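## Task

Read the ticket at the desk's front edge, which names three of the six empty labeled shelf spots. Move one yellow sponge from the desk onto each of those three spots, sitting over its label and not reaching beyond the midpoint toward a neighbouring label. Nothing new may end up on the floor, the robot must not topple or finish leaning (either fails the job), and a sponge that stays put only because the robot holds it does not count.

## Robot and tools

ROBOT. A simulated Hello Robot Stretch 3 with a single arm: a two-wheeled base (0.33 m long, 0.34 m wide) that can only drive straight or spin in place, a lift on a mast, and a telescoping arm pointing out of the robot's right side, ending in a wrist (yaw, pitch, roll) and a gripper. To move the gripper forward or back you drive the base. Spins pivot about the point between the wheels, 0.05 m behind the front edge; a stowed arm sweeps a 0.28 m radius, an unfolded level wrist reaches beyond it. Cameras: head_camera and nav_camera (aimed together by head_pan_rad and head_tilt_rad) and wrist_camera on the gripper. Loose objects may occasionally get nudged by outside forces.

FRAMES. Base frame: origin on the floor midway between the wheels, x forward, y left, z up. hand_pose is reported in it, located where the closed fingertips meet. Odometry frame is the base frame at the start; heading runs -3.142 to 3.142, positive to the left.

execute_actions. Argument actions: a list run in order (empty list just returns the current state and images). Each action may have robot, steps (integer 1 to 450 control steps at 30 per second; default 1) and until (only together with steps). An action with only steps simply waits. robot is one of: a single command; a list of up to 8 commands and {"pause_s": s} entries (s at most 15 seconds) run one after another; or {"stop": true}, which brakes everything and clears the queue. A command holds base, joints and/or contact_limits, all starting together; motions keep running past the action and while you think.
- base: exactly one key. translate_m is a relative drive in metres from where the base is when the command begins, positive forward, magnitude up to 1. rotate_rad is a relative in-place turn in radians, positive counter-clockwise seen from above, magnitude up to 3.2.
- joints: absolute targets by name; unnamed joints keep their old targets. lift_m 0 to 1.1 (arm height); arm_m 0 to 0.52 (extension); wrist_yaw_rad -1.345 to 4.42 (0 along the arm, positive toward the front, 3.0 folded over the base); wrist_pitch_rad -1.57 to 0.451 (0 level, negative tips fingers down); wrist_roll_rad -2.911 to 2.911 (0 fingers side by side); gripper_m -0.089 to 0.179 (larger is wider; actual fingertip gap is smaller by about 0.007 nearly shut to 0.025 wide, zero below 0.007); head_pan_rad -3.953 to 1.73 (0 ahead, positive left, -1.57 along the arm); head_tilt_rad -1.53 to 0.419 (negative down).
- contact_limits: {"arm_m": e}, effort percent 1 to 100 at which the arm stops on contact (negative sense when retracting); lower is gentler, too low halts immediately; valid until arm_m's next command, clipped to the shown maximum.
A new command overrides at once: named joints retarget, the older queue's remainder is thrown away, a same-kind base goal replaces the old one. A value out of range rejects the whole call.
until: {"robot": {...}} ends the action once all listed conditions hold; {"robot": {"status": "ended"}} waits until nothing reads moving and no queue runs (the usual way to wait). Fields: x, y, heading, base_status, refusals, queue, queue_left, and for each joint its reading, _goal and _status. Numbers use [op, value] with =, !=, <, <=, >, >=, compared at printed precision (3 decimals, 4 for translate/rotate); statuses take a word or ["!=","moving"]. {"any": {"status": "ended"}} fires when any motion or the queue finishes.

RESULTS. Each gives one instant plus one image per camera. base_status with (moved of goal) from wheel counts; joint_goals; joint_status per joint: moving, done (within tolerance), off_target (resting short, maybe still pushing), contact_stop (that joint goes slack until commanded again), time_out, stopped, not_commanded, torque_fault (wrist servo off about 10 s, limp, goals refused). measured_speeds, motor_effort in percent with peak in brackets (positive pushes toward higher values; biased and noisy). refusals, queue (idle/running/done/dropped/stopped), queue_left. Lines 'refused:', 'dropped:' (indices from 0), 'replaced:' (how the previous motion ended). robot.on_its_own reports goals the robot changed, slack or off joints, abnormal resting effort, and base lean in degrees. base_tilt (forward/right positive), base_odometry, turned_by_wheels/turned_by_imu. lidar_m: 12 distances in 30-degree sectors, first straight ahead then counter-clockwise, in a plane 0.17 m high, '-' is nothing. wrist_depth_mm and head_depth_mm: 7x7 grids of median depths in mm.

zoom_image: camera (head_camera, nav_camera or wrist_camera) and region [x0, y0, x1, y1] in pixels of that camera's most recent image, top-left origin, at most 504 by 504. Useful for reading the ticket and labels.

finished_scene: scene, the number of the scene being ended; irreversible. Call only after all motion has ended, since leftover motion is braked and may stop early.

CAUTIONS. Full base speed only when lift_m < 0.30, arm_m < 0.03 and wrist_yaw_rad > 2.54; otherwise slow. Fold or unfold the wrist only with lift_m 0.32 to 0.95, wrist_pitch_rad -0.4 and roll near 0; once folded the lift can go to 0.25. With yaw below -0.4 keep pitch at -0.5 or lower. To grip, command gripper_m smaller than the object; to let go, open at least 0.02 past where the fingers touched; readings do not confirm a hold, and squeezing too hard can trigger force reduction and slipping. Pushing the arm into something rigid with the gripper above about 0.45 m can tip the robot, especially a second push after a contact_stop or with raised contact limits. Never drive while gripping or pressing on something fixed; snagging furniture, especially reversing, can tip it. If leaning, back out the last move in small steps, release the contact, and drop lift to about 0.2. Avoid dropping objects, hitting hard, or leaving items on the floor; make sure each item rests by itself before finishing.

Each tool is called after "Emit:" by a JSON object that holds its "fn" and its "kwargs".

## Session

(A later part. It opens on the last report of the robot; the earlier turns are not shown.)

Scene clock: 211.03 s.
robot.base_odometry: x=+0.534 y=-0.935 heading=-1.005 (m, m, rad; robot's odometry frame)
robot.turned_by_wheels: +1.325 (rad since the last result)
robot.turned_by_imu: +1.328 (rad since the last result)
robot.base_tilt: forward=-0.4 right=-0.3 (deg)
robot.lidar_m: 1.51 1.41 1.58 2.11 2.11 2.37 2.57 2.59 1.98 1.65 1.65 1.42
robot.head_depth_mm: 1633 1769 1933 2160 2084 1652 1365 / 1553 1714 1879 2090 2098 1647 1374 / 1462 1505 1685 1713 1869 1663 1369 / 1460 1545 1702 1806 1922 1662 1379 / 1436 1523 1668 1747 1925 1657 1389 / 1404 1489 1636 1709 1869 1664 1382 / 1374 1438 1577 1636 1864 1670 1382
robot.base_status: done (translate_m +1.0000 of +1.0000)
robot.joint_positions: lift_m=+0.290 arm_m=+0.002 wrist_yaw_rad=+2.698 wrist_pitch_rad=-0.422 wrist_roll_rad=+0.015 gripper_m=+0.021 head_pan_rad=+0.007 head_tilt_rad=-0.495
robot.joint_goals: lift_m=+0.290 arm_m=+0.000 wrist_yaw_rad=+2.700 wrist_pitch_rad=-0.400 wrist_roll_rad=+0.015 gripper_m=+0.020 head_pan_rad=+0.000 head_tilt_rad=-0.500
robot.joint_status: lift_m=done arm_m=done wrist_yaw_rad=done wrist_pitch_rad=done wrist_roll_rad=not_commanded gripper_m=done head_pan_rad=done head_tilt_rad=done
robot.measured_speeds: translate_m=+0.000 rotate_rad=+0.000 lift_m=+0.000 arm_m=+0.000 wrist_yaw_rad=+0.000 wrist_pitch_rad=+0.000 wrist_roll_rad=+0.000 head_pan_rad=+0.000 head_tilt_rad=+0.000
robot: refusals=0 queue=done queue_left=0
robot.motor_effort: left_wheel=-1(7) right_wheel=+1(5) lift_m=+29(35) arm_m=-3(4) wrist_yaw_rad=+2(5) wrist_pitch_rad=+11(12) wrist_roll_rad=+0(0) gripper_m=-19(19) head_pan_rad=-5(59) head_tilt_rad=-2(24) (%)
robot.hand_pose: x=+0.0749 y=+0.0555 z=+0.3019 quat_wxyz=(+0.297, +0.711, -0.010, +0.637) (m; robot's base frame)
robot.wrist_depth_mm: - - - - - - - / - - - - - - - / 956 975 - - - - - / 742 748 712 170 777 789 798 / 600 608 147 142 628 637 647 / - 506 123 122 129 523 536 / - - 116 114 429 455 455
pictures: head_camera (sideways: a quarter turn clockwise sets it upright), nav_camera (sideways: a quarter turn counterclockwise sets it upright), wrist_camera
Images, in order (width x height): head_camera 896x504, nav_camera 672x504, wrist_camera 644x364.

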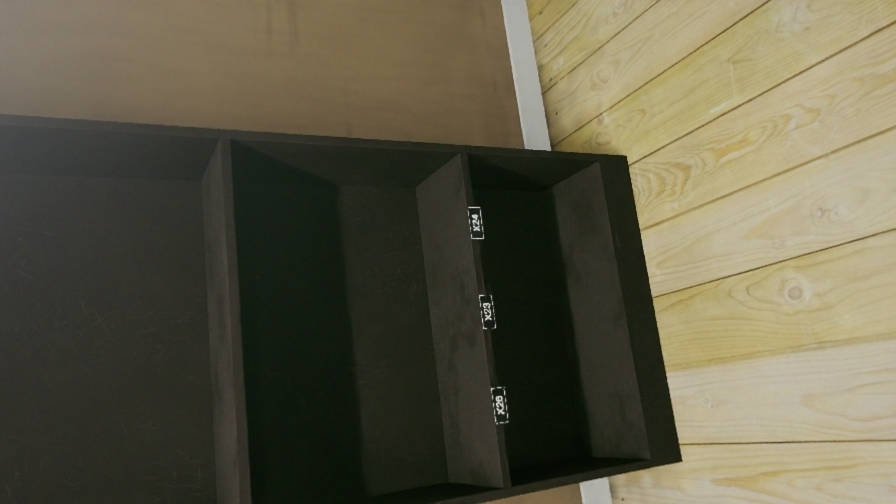

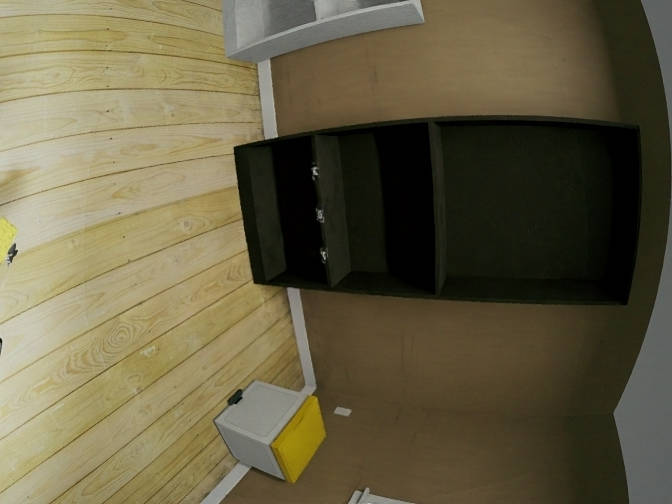

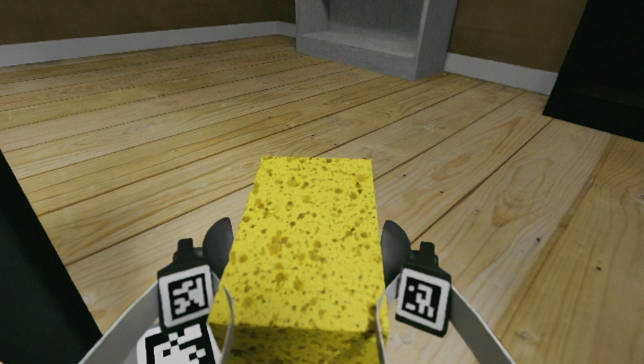

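Emit:
{"fn": "execute_actions", "kwargs": {"actions": [{"robot":[{"base":{"translate_m":0.88},"joints":{"head_pan_rad":-1.57,"head_tilt_rad":-0.95}},{"base":{"rotate_rad":1.83}},{"joints":{"lift_m":0.58}}],"steps":450,"until":{"robot":{"lift_m":[">",0.33]}}},{"robot":{"joints":{"wrist_yaw_rad":0.0}},"steps":200,"until":{"robot":{"wrist_yaw_rad":["<",1.5]}}},{"robot":{"joints":{"wrist_pitch_rad":-0.5}},"steps":200,"until":{"robot":{"status":"ended"}}}]}}

Scene clock: 228.63 s.
robot.base_odometry: x=+1.006 y=-1.678 heading=+0.825 (m, m, rad; robot's odometry frame)
robot.turned_by_wheels: +1.830 (rad since the last result)
robot.turned_by_imu: +1.814 (rad since the last result)
robot.base_tilt: forward=-0.4 right=-0.4 (deg)
robot.lidar_m: 1.85 2.43 3.17 3.44 2.09 1.45 0.92 0.93 0.63 0.81 0.71 1.14
robot.head_depth_mm: 506 866 1006 969 1267 1269 - / 511 865 1030 969 1306 1271 - / 515 866 1037 973 1011 - - / 520 866 1034 979 1303 1261 1152 / 523 866 1041 981 1308 1263 1131 / 526 866 1038 984 1309 1256 1138 / 512 866 1038 987 1312 1272 1144
robot.base_status: done (rotate_rad +1.8299 of +1.8300)
robot.joint_positions: lift_m=+0.580 arm_m=+0.002 wrist_yaw_rad=+0.003 wrist_pitch_rad=-0.515 wrist_roll_rad=+0.015 gripper_m=+0.021 head_pan_rad=-1.563 head_tilt_rad=-0.939
robot.joint_goals: lift_m=+0.580 arm_m=+0.000 wrist_yaw_rad=+0.000 wrist_pitch_rad=-0.500 wrist_roll_rad=+0.015 gripper_m=+0.020 head_pan_rad=-1.570 head_tilt_rad=-0.950
robot.joint_status: lift_m=done arm_m=done wrist_yaw_rad=done wrist_pitch_rad=done wrist_roll_rad=not_commanded gripper_m=done head_pan_rad=done head_tilt_rad=done
robot.measured_speeds: translate_m=+0.000 rotate_rad=+0.000 lift_m=+0.000 arm_m=+0.000 wrist_yaw_rad=+0.000 wrist_pitch_rad=+0.000 wrist_roll_rad=+0.000 head_pan_rad=+0.000 head_tilt_rad=+0.000
robot: refusals=0 queue=done queue_left=0
robot.motor_effort: left_wheel=-1(6) right_wheel=+1(7) lift_m=+35(37) arm_m=-3(4) wrist_yaw_rad=-3(4) wrist_pitch_rad=+8(11) wrist_roll_rad=+0(0) gripper_m=-18(19) head_pan_rad=-4(58) head_tilt_rad=-6(34) (%)
robot.hand_pose: x=-0.0209 y=-0.3578 z=+0.5714 quat_wxyz=(+0.679, +0.180, -0.688, -0.181) (m; robot's base frame)
robot.wrist_depth_mm: 503 503 511 521 531 431 317 / 462 466 483 492 502 438 350 / 352 354 355 364 375 376 744 / 655 666 672 169 701 469 868 / 632 748 147 143 653 543 942 / 624 670 122 122 130 795 835 / 581 612 122 114 639 713 725
pictures: head_camera (sideways: a quarter turn clockwise sets it upright), nav_camera (sideways: a quarter turn counterclockwise sets it upright), wrist_camera
Images, in order (width x height): head_camera 896x504, nav_camera 672x504, wrist_camera 644x364.

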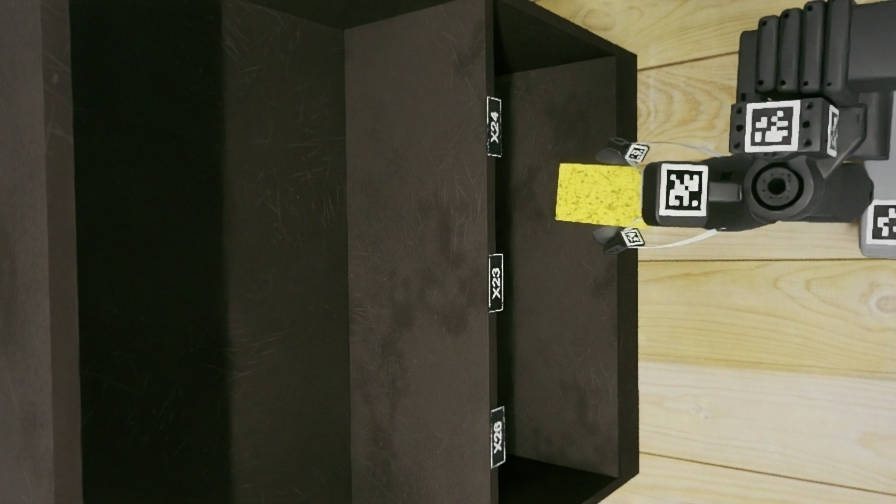

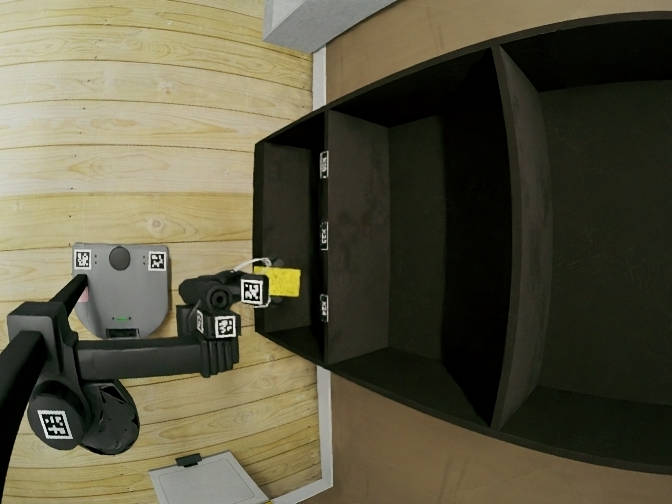

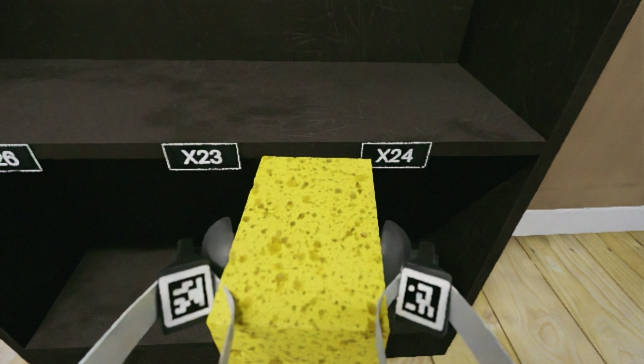

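Emit:
{"fn": "execute_actions", "kwargs": {"actions": [{"robot":{"base":{"translate_m":0.095},"joints":{"wrist_yaw_rad":0.07,"arm_m":0.28,"lift_m":0.585}},"steps":200,"until":{"robot":{"status":"ended"}}}]}}

Scene clock: 238.50 s.
robot.base_odometry: x=+1.070 y=-1.608 heading=+0.825 (m, m, rad; robot's odometry frame)
robot.turned_by_wheels: +0.000 (rad since the last result)
robot.turned_by_imu: +0.001 (rad since the last result)
robot.base_tilt: forward=-0.4 right=-0.3 (deg)
robot.lidar_m: 1.76 2.34 3.05 3.43 2.24 1.56 1.01 1.03 0.68 0.81 0.65 1.06
robot.head_depth_mm: 506 862 1024 967 1289 1262 - / 511 859 1034 - 1288 1252 1141 / 515 860 1030 - 1294 1256 1149 / 520 862 1036 960 1301 1259 1147 / 522 864 1028 982 1305 1266 1137 / 507 864 1036 987 1297 1273 1138 / 509 866 987 967 1355 1268 1149
robot.base_status: done (translate_m +0.0950 of +0.0950)
robot.joint_positions: lift_m=+0.585 arm_m=+0.280 wrist_yaw_rad=+0.068 wrist_pitch_rad=-0.515 wrist_roll_rad=+0.015 gripper_m=+0.021 head_pan_rad=-1.563 head_tilt_rad=-0.939
robot.joint_goals: lift_m=+0.585 arm_m=+0.280 wrist_yaw_rad=+0.070 wrist_pitch_rad=-0.500 wrist_roll_rad=+0.015 gripper_m=+0.020 head_pan_rad=-1.570 head_tilt_rad=-0.950
robot.joint_status: lift_m=done arm_m=done wrist_yaw_rad=done wrist_pitch_rad=done wrist_roll_rad=not_commanded gripper_m=done head_pan_rad=done head_tilt_rad=done
robot.measured_speeds: translate_m=+0.000 rotate_rad=+0.000 lift_m=+0.000 arm_m=+0.000 wrist_yaw_rad=+0.000 wrist_pitch_rad=+0.000 wrist_roll_rad=+0.000 head_pan_rad=+0.000 head_tilt_rad=+0.000
robot: refusals=0 queue=done queue_left=0
robot.motor_effort: left_wheel=-1(2) right_wheel=+1(5) lift_m=+35(34) arm_m=+3(2) wrist_yaw_rad=+2(5) wrist_pitch_rad=+8(8) wrist_roll_rad=+0(0) gripper_m=-20(19) head_pan_rad=-4(5) head_tilt_rad=-6(5) (%)
robot.hand_pose: x=-0.0072 y=-0.6352 z=+0.5763 quat_wxyz=(+0.685, +0.202, -0.682, -0.159) (m; robot's base frame)
robot.wrist_depth_mm: 262 264 262 263 263 263 260 / 287 289 288 289 289 286 288 / 320 319 320 319 319 318 316 / 289 292 284 169 306 311 315 / 241 245 147 142 253 257 261 / 208 211 122 122 130 220 221 / 183 182 122 114 182 192 192
pictures: head_camera (sideways: a quarter turn clockwise sets it upright), nav_camera (sideways: a quarter turn counterclockwise sets it upright), wrist_camera
Images, in order (width x height): head_camera 896x504, nav_camera 672x504, wrist_camera 644x364.

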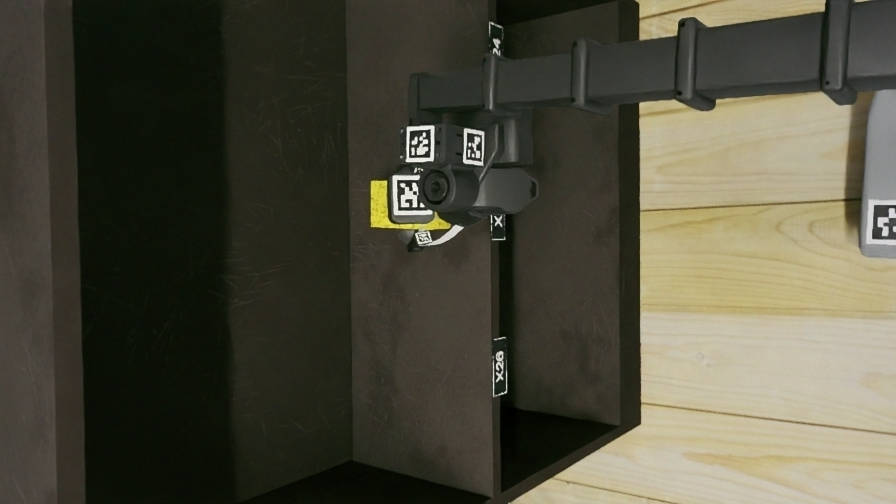

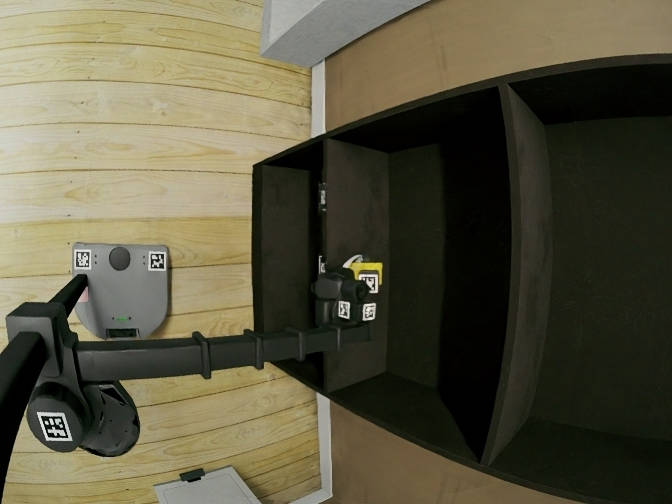

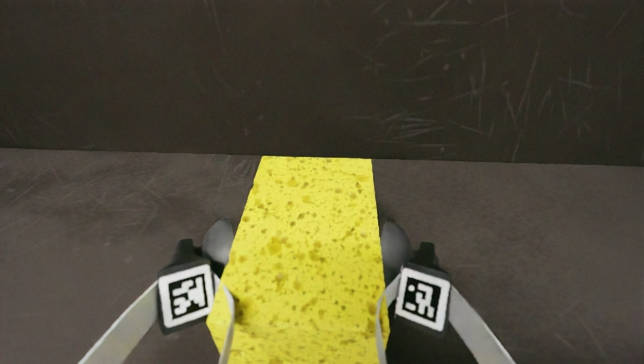

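Emit:
{"fn": "execute_actions", "kwargs": {"actions": [{"robot":[{"joints":{"arm_m":0.30,"lift_m":0.551}},{"joints":{"gripper_m":0.11}},{"joints":{"arm_m":0.0,"lift_m":0.56}}],"steps":300,"until":{"robot":{"status":"ended"}}}]}}

Scene clock: 249.13 s.
robot.base_odometry: x=+1.070 y=-1.608 heading=+0.825 (m, m, rad; robot's odometry frame)
robot.turned_by_wheels: +0.000 (rad since the last result)
robot.turned_by_imu: +0.002 (rad since the last result)
robot.base_tilt: forward=-0.5 right=-0.3 (deg)
robot.lidar_m: 1.76 2.34 3.03 3.41 2.24 1.56 1.01 1.03 0.68 0.81 0.65 1.05
robot.head_depth_mm: 507 861 1030 950 1280 1250 - / 510 862 1027 966 1286 1272 - / 515 860 1027 953 1301 1293 - / 519 860 1029 959 1303 1263 1143 / 520 864 1036 981 1311 1262 1137 / 507 863 1037 982 1301 1265 1139 / 510 863 989 975 1359 1276 1150
robot.base_status: done (translate_m +0.0950 of +0.0950)
robot.joint_positions: lift_m=+0.560 arm_m=+0.002 wrist_yaw_rad=+0.068 wrist_pitch_rad=-0.514 wrist_roll_rad=+0.015 gripper_m=+0.110 head_pan_rad=-1.563 head_tilt_rad=-0.939
robot.joint_goals: lift_m=+0.560 arm_m=+0.000 wrist_yaw_rad=+0.070 wrist_pitch_rad=-0.500 wrist_roll_rad=+0.015 gripper_m=+0.110 head_pan_rad=-1.570 head_tilt_rad=-0.950
robot.joint_status: lift_m=done arm_m=done wrist_yaw_rad=done wrist_pitch_rad=done wrist_roll_rad=not_commanded gripper_m=done head_pan_rad=done head_tilt_rad=done
robot.measured_speeds: translate_m=+0.000 rotate_rad=+0.000 lift_m=+0.000 arm_m=+0.000 wrist_yaw_rad=+0.000 wrist_pitch_rad=+0.000 wrist_roll_rad=+0.000 head_pan_rad=+0.000 head_tilt_rad=+0.000
robot: refusals=0 queue=done queue_left=0
robot.motor_effort: left_wheel=-1(1) right_wheel=+1(1) lift_m=+35(36) arm_m=-4(4) wrist_yaw_rad=+2(3) wrist_pitch_rad=+7(8) wrist_roll_rad=+0(0) gripper_m=-1(81) head_pan_rad=-4(4) head_tilt_rad=-5(5) (%)
robot.hand_pose: x=-0.0072 y=-0.3574 z=+0.5516 quat_wxyz=(+0.685, +0.202, -0.682, -0.158) (m; robot's base frame)
robot.wrist_depth_mm: 460 519 514 501 514 519 443 / 411 423 428 384 447 457 425 / 342 338 342 345 355 344 350 / 469 674 711 702 693 612 444 / 485 656 752 773 747 649 478 / 629 612 656 666 663 595 775 / 667 610 606 609 610 610 694
pictures: head_camera (sideways: a quarter turn clockwise sets it upright), nav_camera (sideways: a quarter turn counterclockwise sets it upright), wrist_camera
Images, in order (width x height): head_camera 896x504, nav_camera 672x504, wrist_camera 644x364.

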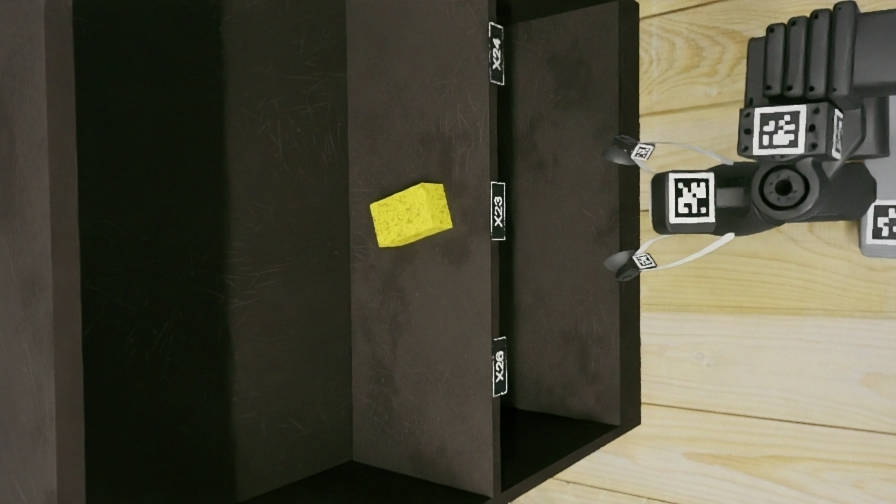

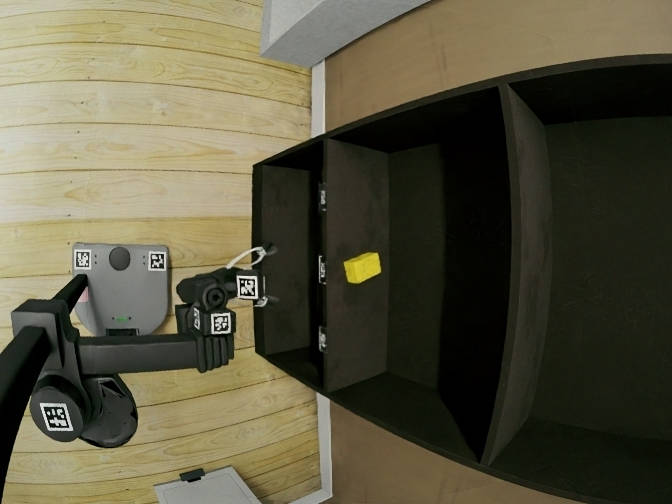

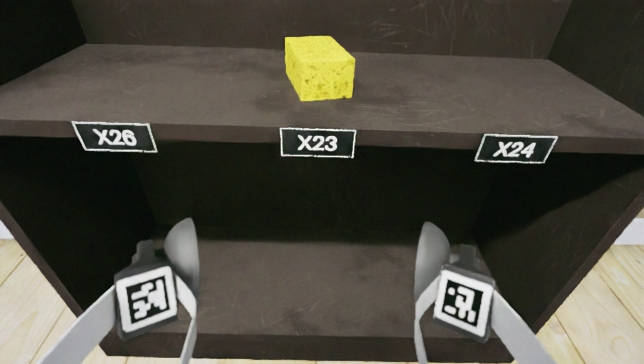

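Emit:
{"fn": "execute_actions", "kwargs": {"actions": [{"robot":{"base":{"rotate_rad":1.19},"joints":{"wrist_yaw_rad":2.7,"wrist_pitch_rad":-0.4,"lift_m":0.34,"gripper_m":0.04,"head_tilt_rad":-0.8}},"steps":450,"until":{"robot":{"wrist_yaw_rad":[">",2.3]}}},{"robot":{"joints":{"lift_m":0.29}},"steps":200,"until":{"robot":{"status":"ended"}}},{"robot":{"base":{"translate_m":1.0}},"steps":450,"until":{"robot":{"translate_m":[">",0.85]}}},{"robot":{"base":{"translate_m":1.0}},"steps":5},{"steps":450,"until":{"robot":{"translate_m":[">",0.85]}}},{"robot":{"base":{"translate_m":1.0}},"steps":5},{"steps":450,"until":{"robot":{"translate_m":[">",0.3]}}},{"robot":[{"base":{"translate_m":0.79}},{"base":{"rotate_rad":1.98}},{"joints":{"lift_m":0.86}}],"steps":450,"until":{"robot":{"lift_m":[">",0.34]}}},{"robot":{"joints":{"wrist_yaw_rad":0.35}},"steps":200,"until":{"robot":{"wrist_yaw_rad":["<",1.5]}}},{"robot":{"joints":{"wrist_pitch_rad":-0.5,"gripper_m":0.12}},"steps":200,"until":{"robot":{"lift_m":[">",0.82]}}},{"robot":{"joints":{"arm_m":0.2}},"steps":200,"until":{"robot":{"status":"ended"}}}]}}

Scene clock: 289.53 s.
robot.base_odometry: x=-0.134 y=+0.923 heading=-2.288 (m, m, rad; robot's odometry frame)
robot.turned_by_wheels: +3.170 (rad since the last result)
robot.turned_by_imu: +3.156 (rad since the last result)
robot.base_tilt: forward=-0.4 right=-0.3 (deg)
robot.lidar_m: 2.65 2.75 3.32 3.08 1.61 1.14 1.09 1.12 0.95 0.71 0.92 1.26
robot.head_depth_mm: 1202 1235 1048 - 1468 1291 1165 / 1202 1246 - - 1489 1322 1173 / 1199 1259 1040 - 1537 1326 1167 / 1199 1269 1009 807 1531 1331 1170 / 1205 1261 977 802 1473 1337 1184 / 1208 1274 984 823 1516 1340 1178 / 1207 1287 987 827 1552 1334 1176
robot.base_status: done (rotate_rad +1.9799 of +1.9800)
robot.joint_positions: lift_m=+0.860 arm_m=+0.200 wrist_yaw_rad=+0.352 wrist_pitch_rad=-0.514 wrist_roll_rad=+0.015 gripper_m=+0.120 head_pan_rad=-1.563 head_tilt_rad=-0.803
robot.joint_goals: lift_m=+0.860 arm_m=+0.200 wrist_yaw_rad=+0.350 wrist_pitch_rad=-0.500 wrist_roll_rad=+0.015 gripper_m=+0.120 head_pan_rad=-1.570 head_tilt_rad=-0.800
robot.joint_status: lift_m=done arm_m=done wrist_yaw_rad=done wrist_pitch_rad=done wrist_roll_rad=not_commanded gripper_m=done head_pan_rad=done head_tilt_rad=done
robot.measured_speeds: translate_m=+0.000 rotate_rad=+0.000 lift_m=+0.000 arm_m=+0.000 wrist_yaw_rad=+0.000 wrist_pitch_rad=+0.000 wrist_roll_rad=+0.000 head_pan_rad=+0.000 head_tilt_rad=+0.000
robot: refusals=0 queue=done queue_left=0
robot.motor_effort: left_wheel=-1(6) right_wheel=+1(7) lift_m=+35(37) arm_m=+3(3) wrist_yaw_rad=-3(3) wrist_pitch_rad=+7(10) wrist_roll_rad=+0(0) gripper_m=+0(80) head_pan_rad=-4(4) head_tilt_rad=+2(17) (%)
robot.hand_pose: x=+0.0513 y=-0.5430 z=+0.8517 quat_wxyz=(+0.700, +0.296, -0.647, -0.060) (m; robot's base frame)
robot.wrist_depth_mm: - 945 923 870 810 762 696 / 652 662 686 690 709 726 721 / 497 503 510 526 528 543 553 / 396 377 409 399 410 430 441 / 332 348 345 322 347 356 307 / - - 296 296 301 311 275 / 929 911 273 258 261 257 266
pictures: head_camera (sideways: a quarter turn clockwise sets it upright), nav_camera (sideways: a quarter turn counterclockwise sets it upright), wrist_camera
Images, in order (width x height): head_camera 896x504, nav_camera 672x504, wrist_camera 644x364.

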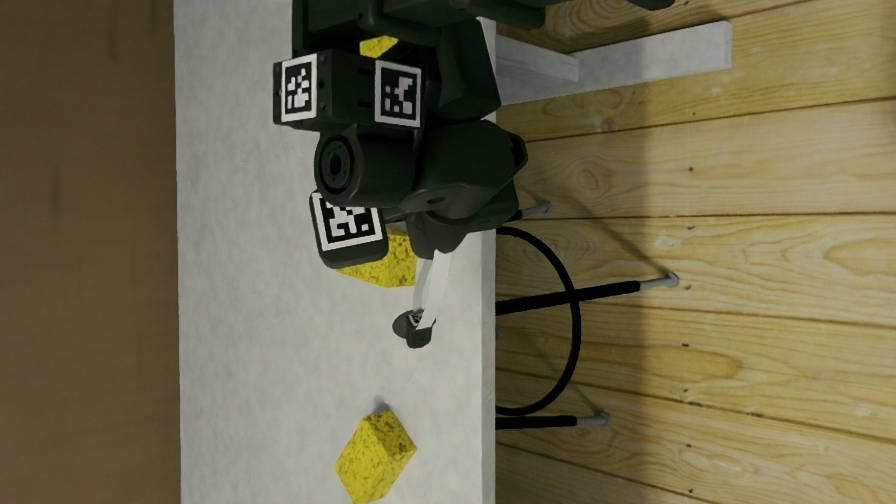

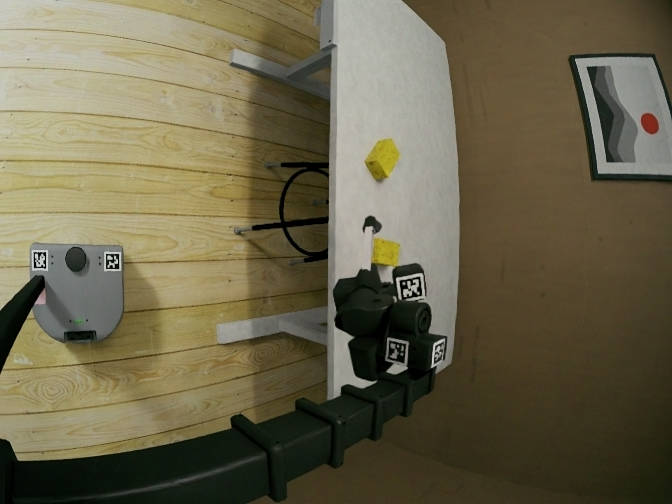

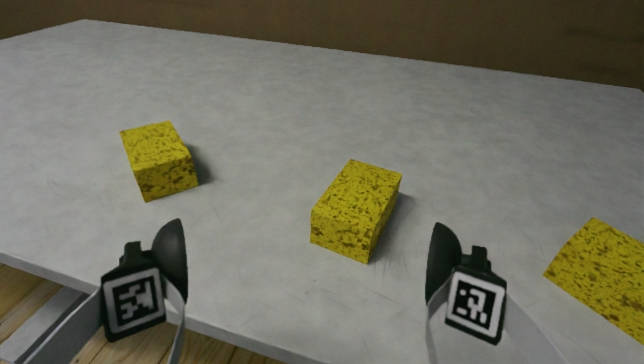

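Emit:
{"fn": "execute_actions", "kwargs": {"actions": [{"robot":{"base":{"translate_m":0.11},"joints":{"arm_m":0.31,"wrist_yaw_rad":-0.15,"lift_m":0.815}},"steps":200,"until":{"robot":{"status":"ended"}}}]}}

Scene clock: 300.20 s.
robot.base_odometry: x=-0.206 y=+0.840 heading=-2.288 (m, m, rad; robot's odometry frame)
robot.turned_by_wheels: +0.000 (rad since the last result)
robot.turned_by_imu: +0.001 (rad since the last result)
robot.base_tilt: forward=-0.5 right=-0.3 (deg)
robot.lidar_m: 2.54 2.63 3.25 3.10 1.77 1.25 1.20 1.23 0.98 0.70 0.88 1.84
robot.head_depth_mm: 1194 1234 - - 1486 1297 1171 / 1199 1245 - 789 1525 1316 1173 / 1201 1257 1070 774 1500 1325 1177 / 1196 1261 977 819 1501 1334 1176 / 1203 1273 979 821 1502 1338 1178 / 1198 1274 987 819 1511 1335 1185 / 1206 1280 990 828 1551 1341 1186
robot.base_status: done (translate_m +0.1100 of +0.1100)
robot.joint_positions: lift_m=+0.815 arm_m=+0.310 wrist_yaw_rad=-0.147 wrist_pitch_rad=-0.514 wrist_roll_rad=+0.015 gripper_m=+0.120 head_pan_rad=-1.563 head_tilt_rad=-0.803
robot.joint_goals: lift_m=+0.815 arm_m=+0.310 wrist_yaw_rad=-0.150 wrist_pitch_rad=-0.500 wrist_roll_rad=+0.015 gripper_m=+0.120 head_pan_rad=-1.570 head_tilt_rad=-0.800
robot.joint_status: lift_m=done arm_m=done wrist_yaw_rad=done wrist_pitch_rad=done wrist_roll_rad=not_commanded gripper_m=done head_pan_rad=done head_tilt_rad=done
robot.measured_speeds: translate_m=+0.000 rotate_rad=+0.000 lift_m=+0.000 arm_m=+0.000 wrist_yaw_rad=+0.000 wrist_pitch_rad=+0.000 wrist_roll_rad=+0.000 head_pan_rad=+0.000 head_tilt_rad=+0.000
robot: refusals=0 queue=done queue_left=0
robot.motor_effort: left_wheel=-1(1) right_wheel=+1(4) lift_m=+28(36) arm_m=+3(4) wrist_yaw_rad=-3(4) wrist_pitch_rad=+7(7) wrist_roll_rad=+0(0) gripper_m=+0(0) head_pan_rad=-4(5) head_tilt_rad=+2(2) (%)
robot.hand_pose: x=-0.0525 y=-0.6635 z=+0.8068 quat_wxyz=(+0.664, +0.128, -0.700, -0.231) (m; robot's base frame)
robot.wrist_depth_mm: 648 661 709 728 757 836 860 / 536 545 565 579 586 609 959 / 407 413 420 432 438 447 461 / 330 333 340 346 349 355 359 / 275 287 274 234 290 291 243 / 238 - 235 194 246 258 245 / 210 206 208 198 216 213 220
pictures: head_camera (sideways: a quarter turn clockwise sets it upright), nav_camera (sideways: a quarter turn counterclockwise sets it upright), wrist_camera
Images, in order (width x height): head_camera 896x504, nav_camera 672x504, wrist_camera 644x364.

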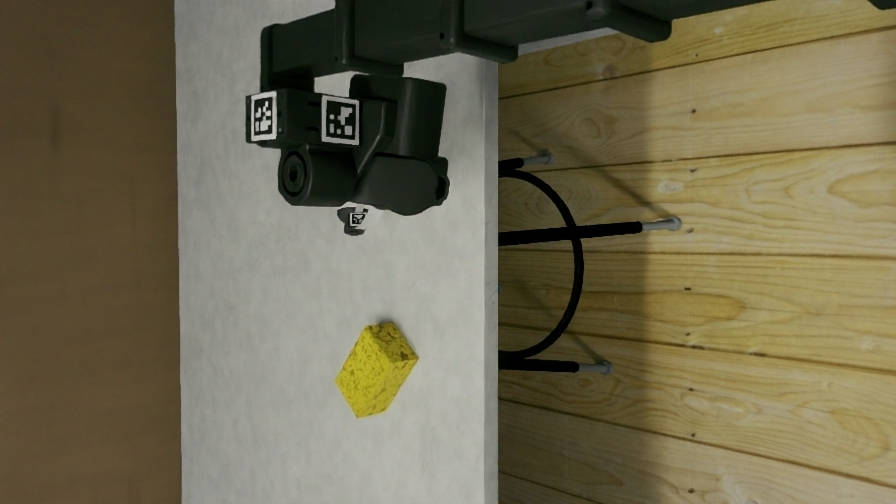

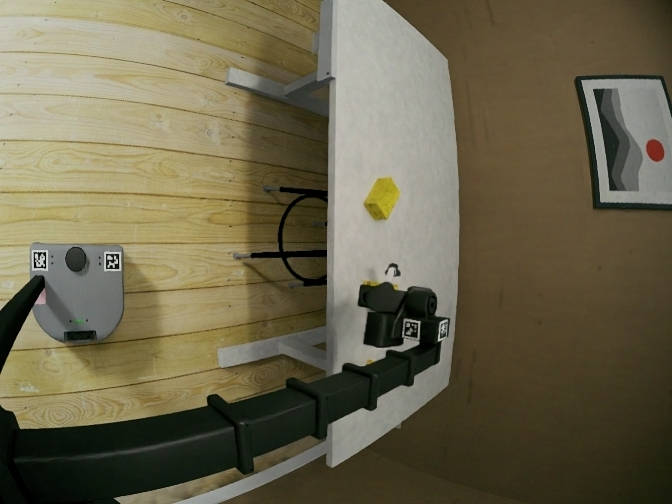

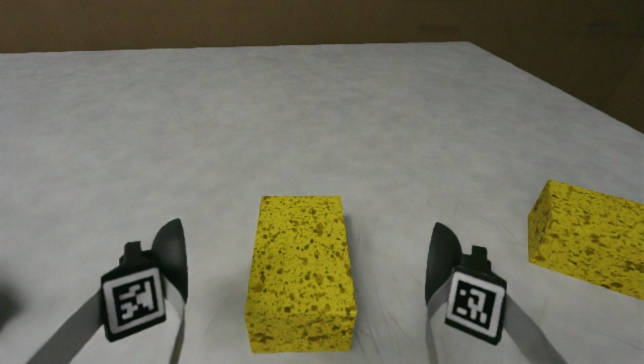

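Emit:
{"fn": "execute_actions", "kwargs": {"actions": [{"robot":[{"joints":{"arm_m":0.357,"lift_m":0.753}},{"joints":{"gripper_m":0.02}},{"joints":{"lift_m":0.80}},{"joints":{"arm_m":0.0,"lift_m":0.82,"wrist_pitch_rad":-0.4,"wrist_yaw_rad":0.3}}],"steps":450,"until":{"robot":{"status":"ended"}}}]}}

Scene clock: 313.47 s.
robot.base_odometry: x=-0.206 y=+0.840 heading=-2.288 (m, m, rad; robot's odometry frame)
robot.turned_by_wheels: +0.000 (rad since the last result)
robot.turned_by_imu: +0.002 (rad since the last result)
robot.base_tilt: forward=-0.5 right=-0.3 (deg)
robot.lidar_m: 2.53 2.64 3.23 3.09 1.77 1.26 1.20 1.23 0.98 0.70 0.88 1.84
robot.head_depth_mm: 1195 1236 967 809 1462 - - / 1192 1244 966 813 1529 1386 - / 1203 1251 971 814 1563 - - / 1207 1256 976 800 531 - 1152 / 1202 1262 982 822 1449 1334 1179 / 1209 1283 985 822 1519 1340 1178 / 1216 1287 993 830 1547 1344 1186
robot.base_status: done (translate_m +0.1100 of +0.1100)
robot.joint_positions: lift_m=+0.820 arm_m=+0.002 wrist_yaw_rad=+0.298 wrist_pitch_rad=-0.423 wrist_roll_rad=+0.015 gripper_m=+0.021 head_pan_rad=-1.563 head_tilt_rad=-0.803
robot.joint_goals: lift_m=+0.820 arm_m=+0.000 wrist_yaw_rad=+0.300 wrist_pitch_rad=-0.400 wrist_roll_rad=+0.015 gripper_m=+0.020 head_pan_rad=-1.570 head_tilt_rad=-0.800
robot.joint_status: lift_m=done arm_m=done wrist_yaw_rad=done wrist_pitch_rad=done wrist_roll_rad=not_commanded gripper_m=done head_pan_rad=done head_tilt_rad=done
robot.measured_speeds: translate_m=+0.000 rotate_rad=+0.000 lift_m=+0.000 arm_m=+0.000 wrist_yaw_rad=+0.000 wrist_pitch_rad=+0.000 wrist_roll_rad=+0.000 head_pan_rad=+0.000 head_tilt_rad=+0.000
robot: refusals=0 queue=done queue_left=0
robot.motor_effort: left_wheel=-1(1) right_wheel=+1(2) lift_m=+35(36) arm_m=-3(4) wrist_yaw_rad=+2(4) wrist_pitch_rad=+12(16) wrist_roll_rad=+0(0) gripper_m=-21(95) head_pan_rad=-4(4) head_tilt_rad=+1(2) (%)
robot.hand_pose: x=+0.0442 y=-0.3606 z=+0.8314 quat_wxyz=(+0.701, +0.249, -0.666, -0.046) (m; robot's base frame)
robot.wrist_depth_mm: - - - - 956 908 848 / 750 775 779 816 855 871 881 / 522 530 512 509 565 579 596 / - 446 407 161 420 437 412 / - - 142 138 366 359 353 / - - 119 121 121 - - / 944 965 110 110 962 959 -
pictures: head_camera (sideways: a quarter turn clockwise sets it upright), nav_camera (sideways: a quarter turn counterclockwise sets it upright), wrist_camera
Images, in order (width x height): head_camera 896x504, nav_camera 672x504, wrist_camera 644x364.

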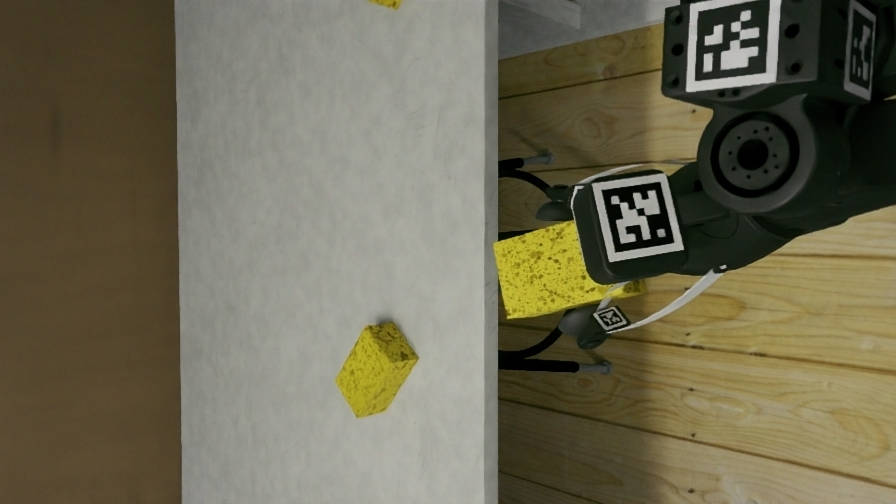

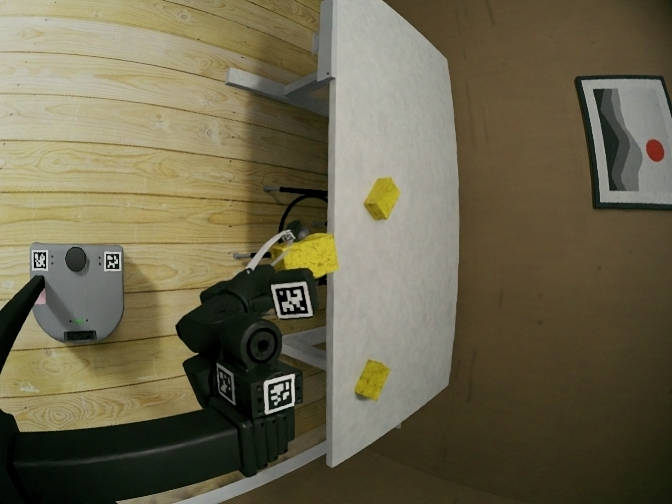

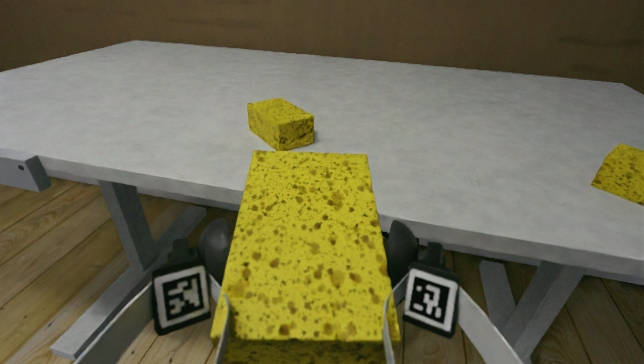

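Emit:
{"fn": "execute_actions", "kwargs": {"actions": [{"robot":{"base":{"rotate_rad":1.80},"joints":{"wrist_yaw_rad":2.7,"lift_m":0.29,"head_tilt_rad":-0.95}},"steps":450,"until":{"robot":{"base_status":["!=","moving"]}}},{"robot":{"base":{"translate_m":1.0}},"steps":450,"until":{"robot":{"translate_m":[">",0.8]}}},{"robot":{"base":{"translate_m":1.0}},"steps":5},{"steps":450,"until":{"robot":{"translate_m":[">",0.8]}}},{"robot":[{"base":{"translate_m":1.0}},{"base":{"rotate_rad":1.37}},{"joints":{"lift_m":0.68}}],"steps":450,"until":{"robot":{"lift_m":[">",0.34]}}},{"robot":{"joints":{"wrist_yaw_rad":0.07}},"steps":200,"until":{"robot":{"wrist_yaw_rad":["<",1.5]}}},{"robot":{"joints":{"wrist_pitch_rad":-0.5}},"steps":200,"until":{"robot":{"status":"ended"}}}]}}

Scene clock: 344.53 s.
robot.base_odometry: x=+2.095 y=-0.383 heading=+0.882 (m, m, rad; robot's odometry frame)
robot.turned_by_wheels: +3.170 (rad since the last result)
robot.turned_by_imu: +3.159 (rad since the last result)
robot.base_tilt: forward=-0.5 right=-0.3 (deg)
robot.lidar_m: 0.69 0.71 0.97 2.62 4.04 3.20 2.09 0.87 0.82 0.52 0.88 0.72
robot.head_depth_mm: 489 827 928 862 1283 1270 - / 493 824 931 868 1289 1274 - / 497 825 932 868 670 - - / 482 812 930 854 1072 1253 1151 / 487 638 1038 1362 1419 1265 1141 / 787 919 1102 1371 1423 1271 1140 / 793 927 1111 1381 1441 1275 1146
robot.base_status: done (rotate_rad +1.3699 of +1.3700)
robot.joint_positions: lift_m=+0.680 arm_m=+0.002 wrist_yaw_rad=+0.073 wrist_pitch_rad=-0.515 wrist_roll_rad=+0.015 gripper_m=+0.021 head_pan_rad=-1.563 head_tilt_rad=-0.939
robot.joint_goals: lift_m=+0.680 arm_m=+0.000 wrist_yaw_rad=+0.070 wrist_pitch_rad=-0.500 wrist_roll_rad=+0.015 gripper_m=+0.020 head_pan_rad=-1.570 head_tilt_rad=-0.950
robot.joint_status: lift_m=done arm_m=done wrist_yaw_rad=done wrist_pitch_rad=done wrist_roll_rad=not_commanded gripper_m=done head_pan_rad=done head_tilt_rad=done
robot.measured_speeds: translate_m=+0.000 rotate_rad=+0.000 lift_m=+0.000 arm_m=+0.000 wrist_yaw_rad=+0.000 wrist_pitch_rad=+0.000 wrist_roll_rad=+0.000 head_pan_rad=+0.000 head_tilt_rad=+0.000
robot: refusals=0 queue=done queue_left=0
robot.motor_effort: left_wheel=-1(8) right_wheel=+1(6) lift_m=+34(37) arm_m=-4(4) wrist_yaw_rad=-2(4) wrist_pitch_rad=+8(11) wrist_roll_rad=+0(0) gripper_m=-19(20) head_pan_rad=-4(4) head_tilt_rad=-6(21) (%)
robot.hand_pose: x=-0.0061 y=-0.3572 z=+0.6714 quat_wxyz=(+0.685, +0.204, -0.681, -0.157) (m; robot's base frame)
robot.wrist_depth_mm: 564 566 293 489 486 483 479 / 622 624 344 501 509 511 507 / 692 696 352 373 380 387 404 / 780 774 338 161 331 342 334 / 843 900 142 137 722 738 717 / 820 892 119 121 122 813 789 / 785 767 110 111 690 701 700
pictures: head_camera (sideways: a quarter turn clockwise sets it upright), nav_camera (sideways: a quarter turn counterclockwise sets it upright), wrist_camera
Images, in order (width x height): head_camera 896x504, nav_camera 672x504, wrist_camera 644x364.

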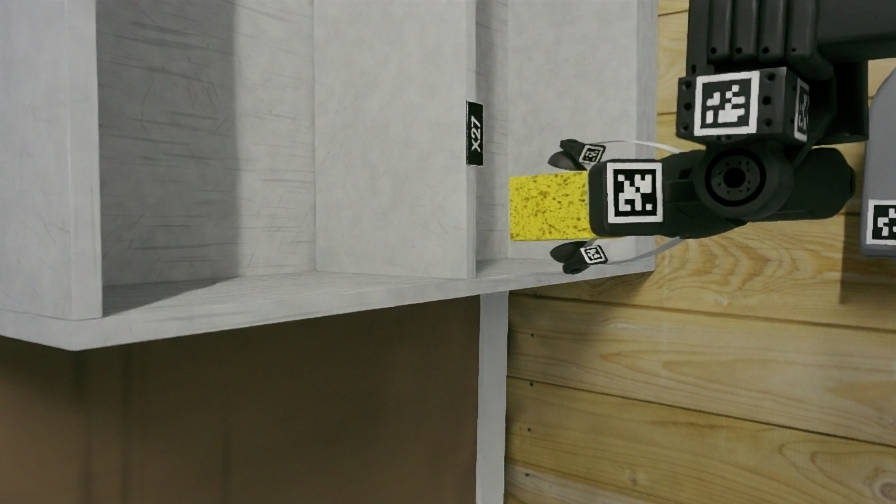

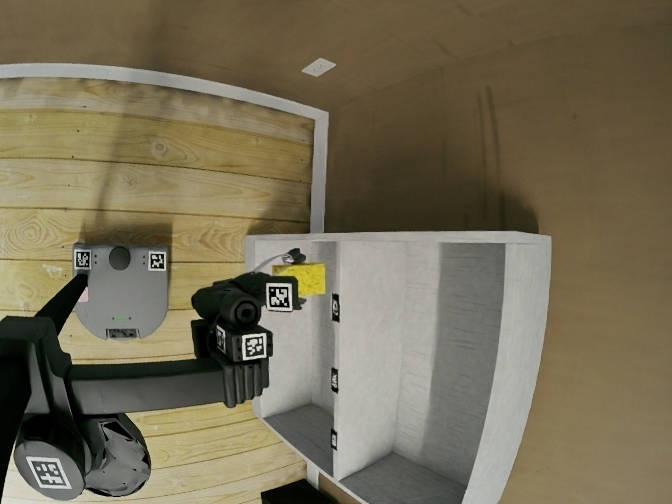

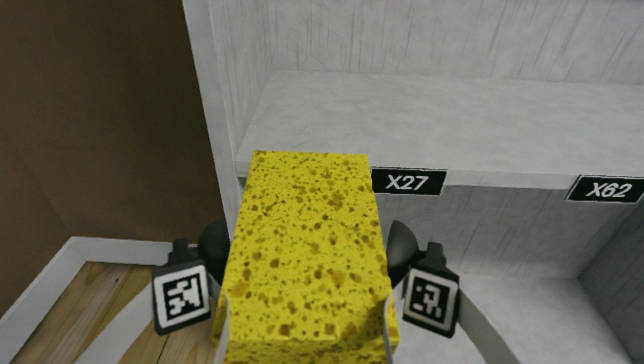

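Emit:
{"fn": "execute_actions", "kwargs": {"actions": [{"robot":{"base":{"translate_m":-0.088}},"steps":25},{"robot":[{"joints":{"arm_m":0.27}},{"joints":{"lift_m":0.647}}],"steps":300,"until":{"robot":{"status":"ended"}}}]}}

Scene clock: 354.07 s.
robot.base_odometry: x=+2.039 y=-0.451 heading=+0.882 (m, m, rad; robot's odometry frame)
robot.turned_by_wheels: +0.000 (rad since the last result)
robot.turned_by_imu: +0.001 (rad since the last result)
robot.base_tilt: forward=-0.5 right=-0.3 (deg)
robot.lidar_m: 0.78 0.80 1.09 2.97 4.04 3.06 2.52 0.80 0.82 0.67 0.54 0.81
robot.head_depth_mm: 488 828 935 860 1287 - - / 493 828 937 - 1276 1242 1148 / 495 832 944 - 1301 1259 1150 / 500 831 946 872 1300 1258 1150 / 502 834 935 858 1263 1257 1136 / 489 623 702 1375 1423 1269 1146 / 528 925 1110 1382 1423 1278 1142
robot.base_status: done (translate_m -0.0880 of -0.0880)
robot.joint_positions: lift_m=+0.647 arm_m=+0.270 wrist_yaw_rad=+0.072 wrist_pitch_rad=-0.516 wrist_roll_rad=+0.015 gripper_m=+0.021 head_pan_rad=-1.563 head_tilt_rad=-0.939
robot.joint_goals: lift_m=+0.647 arm_m=+0.270 wrist_yaw_rad=+0.070 wrist_pitch_rad=-0.500 wrist_roll_rad=+0.015 gripper_m=+0.020 head_pan_rad=-1.570 head_tilt_rad=-0.950
robot.joint_status: lift_m=done arm_m=done wrist_yaw_rad=done wrist_pitch_rad=done wrist_roll_rad=not_commanded gripper_m=done head_pan_rad=done head_tilt_rad=done
robot.measured_speeds: translate_m=+0.000 rotate_rad=+0.000 lift_m=+0.000 arm_m=+0.000 wrist_yaw_rad=+0.000 wrist_pitch_rad=+0.000 wrist_roll_rad=+0.000 head_pan_rad=+0.000 head_tilt_rad=+0.000
robot: refusals=0 queue=done queue_left=0
robot.motor_effort: left_wheel=-1(4) right_wheel=+2(1) lift_m=+28(37) arm_m=+3(3) wrist_yaw_rad=-3(3) wrist_pitch_rad=+8(8) wrist_roll_rad=+0(0) gripper_m=-20(20) head_pan_rad=-4(4) head_tilt_rad=-5(5) (%)
robot.hand_pose: x=-0.0063 y=-0.6251 z=+0.6385 quat_wxyz=(+0.685, +0.204, -0.681, -0.157) (m; robot's base frame)
robot.wrist_depth_mm: 225 248 247 245 245 244 243 / 226 273 273 271 268 269 265 / 228 285 290 292 291 289 296 / 221 239 233 162 250 254 258 / 199 201 142 137 209 210 213 / 171 174 119 121 121 180 182 / 149 148 110 110 150 158 158
pictures: head_camera (sideways: a quarter turn clockwise sets it upright), nav_camera (sideways: a quarter turn counterclockwise sets it upright), wrist_camera
Images, in order (width x height): head_camera 896x504, nav_camera 672x504, wrist_camera 644x364.

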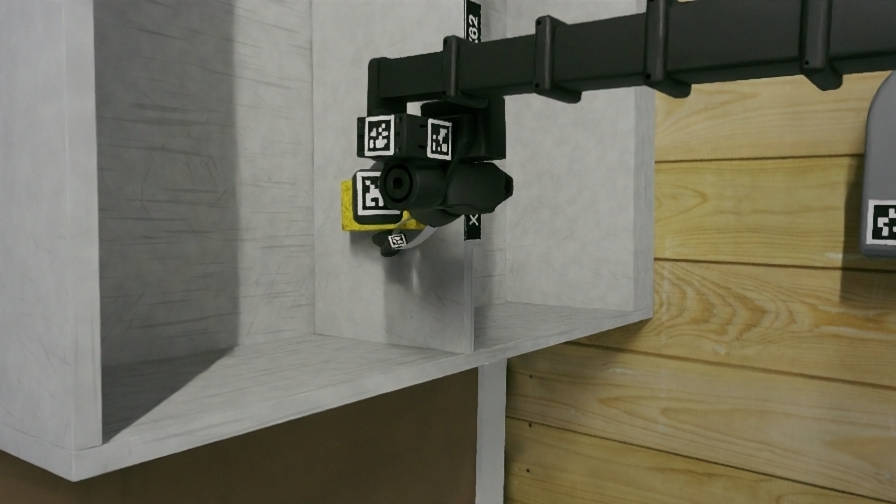

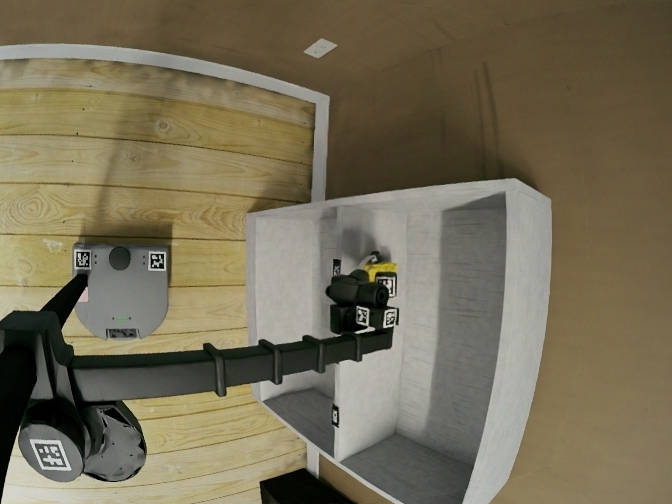

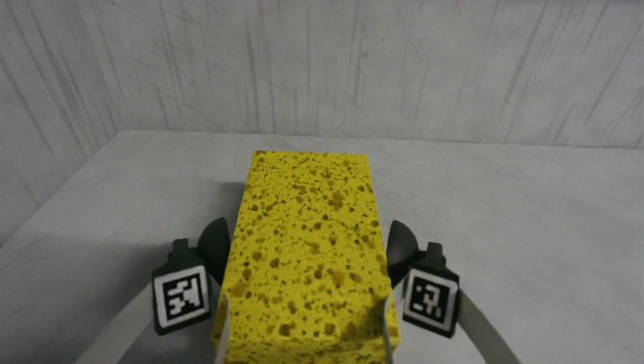

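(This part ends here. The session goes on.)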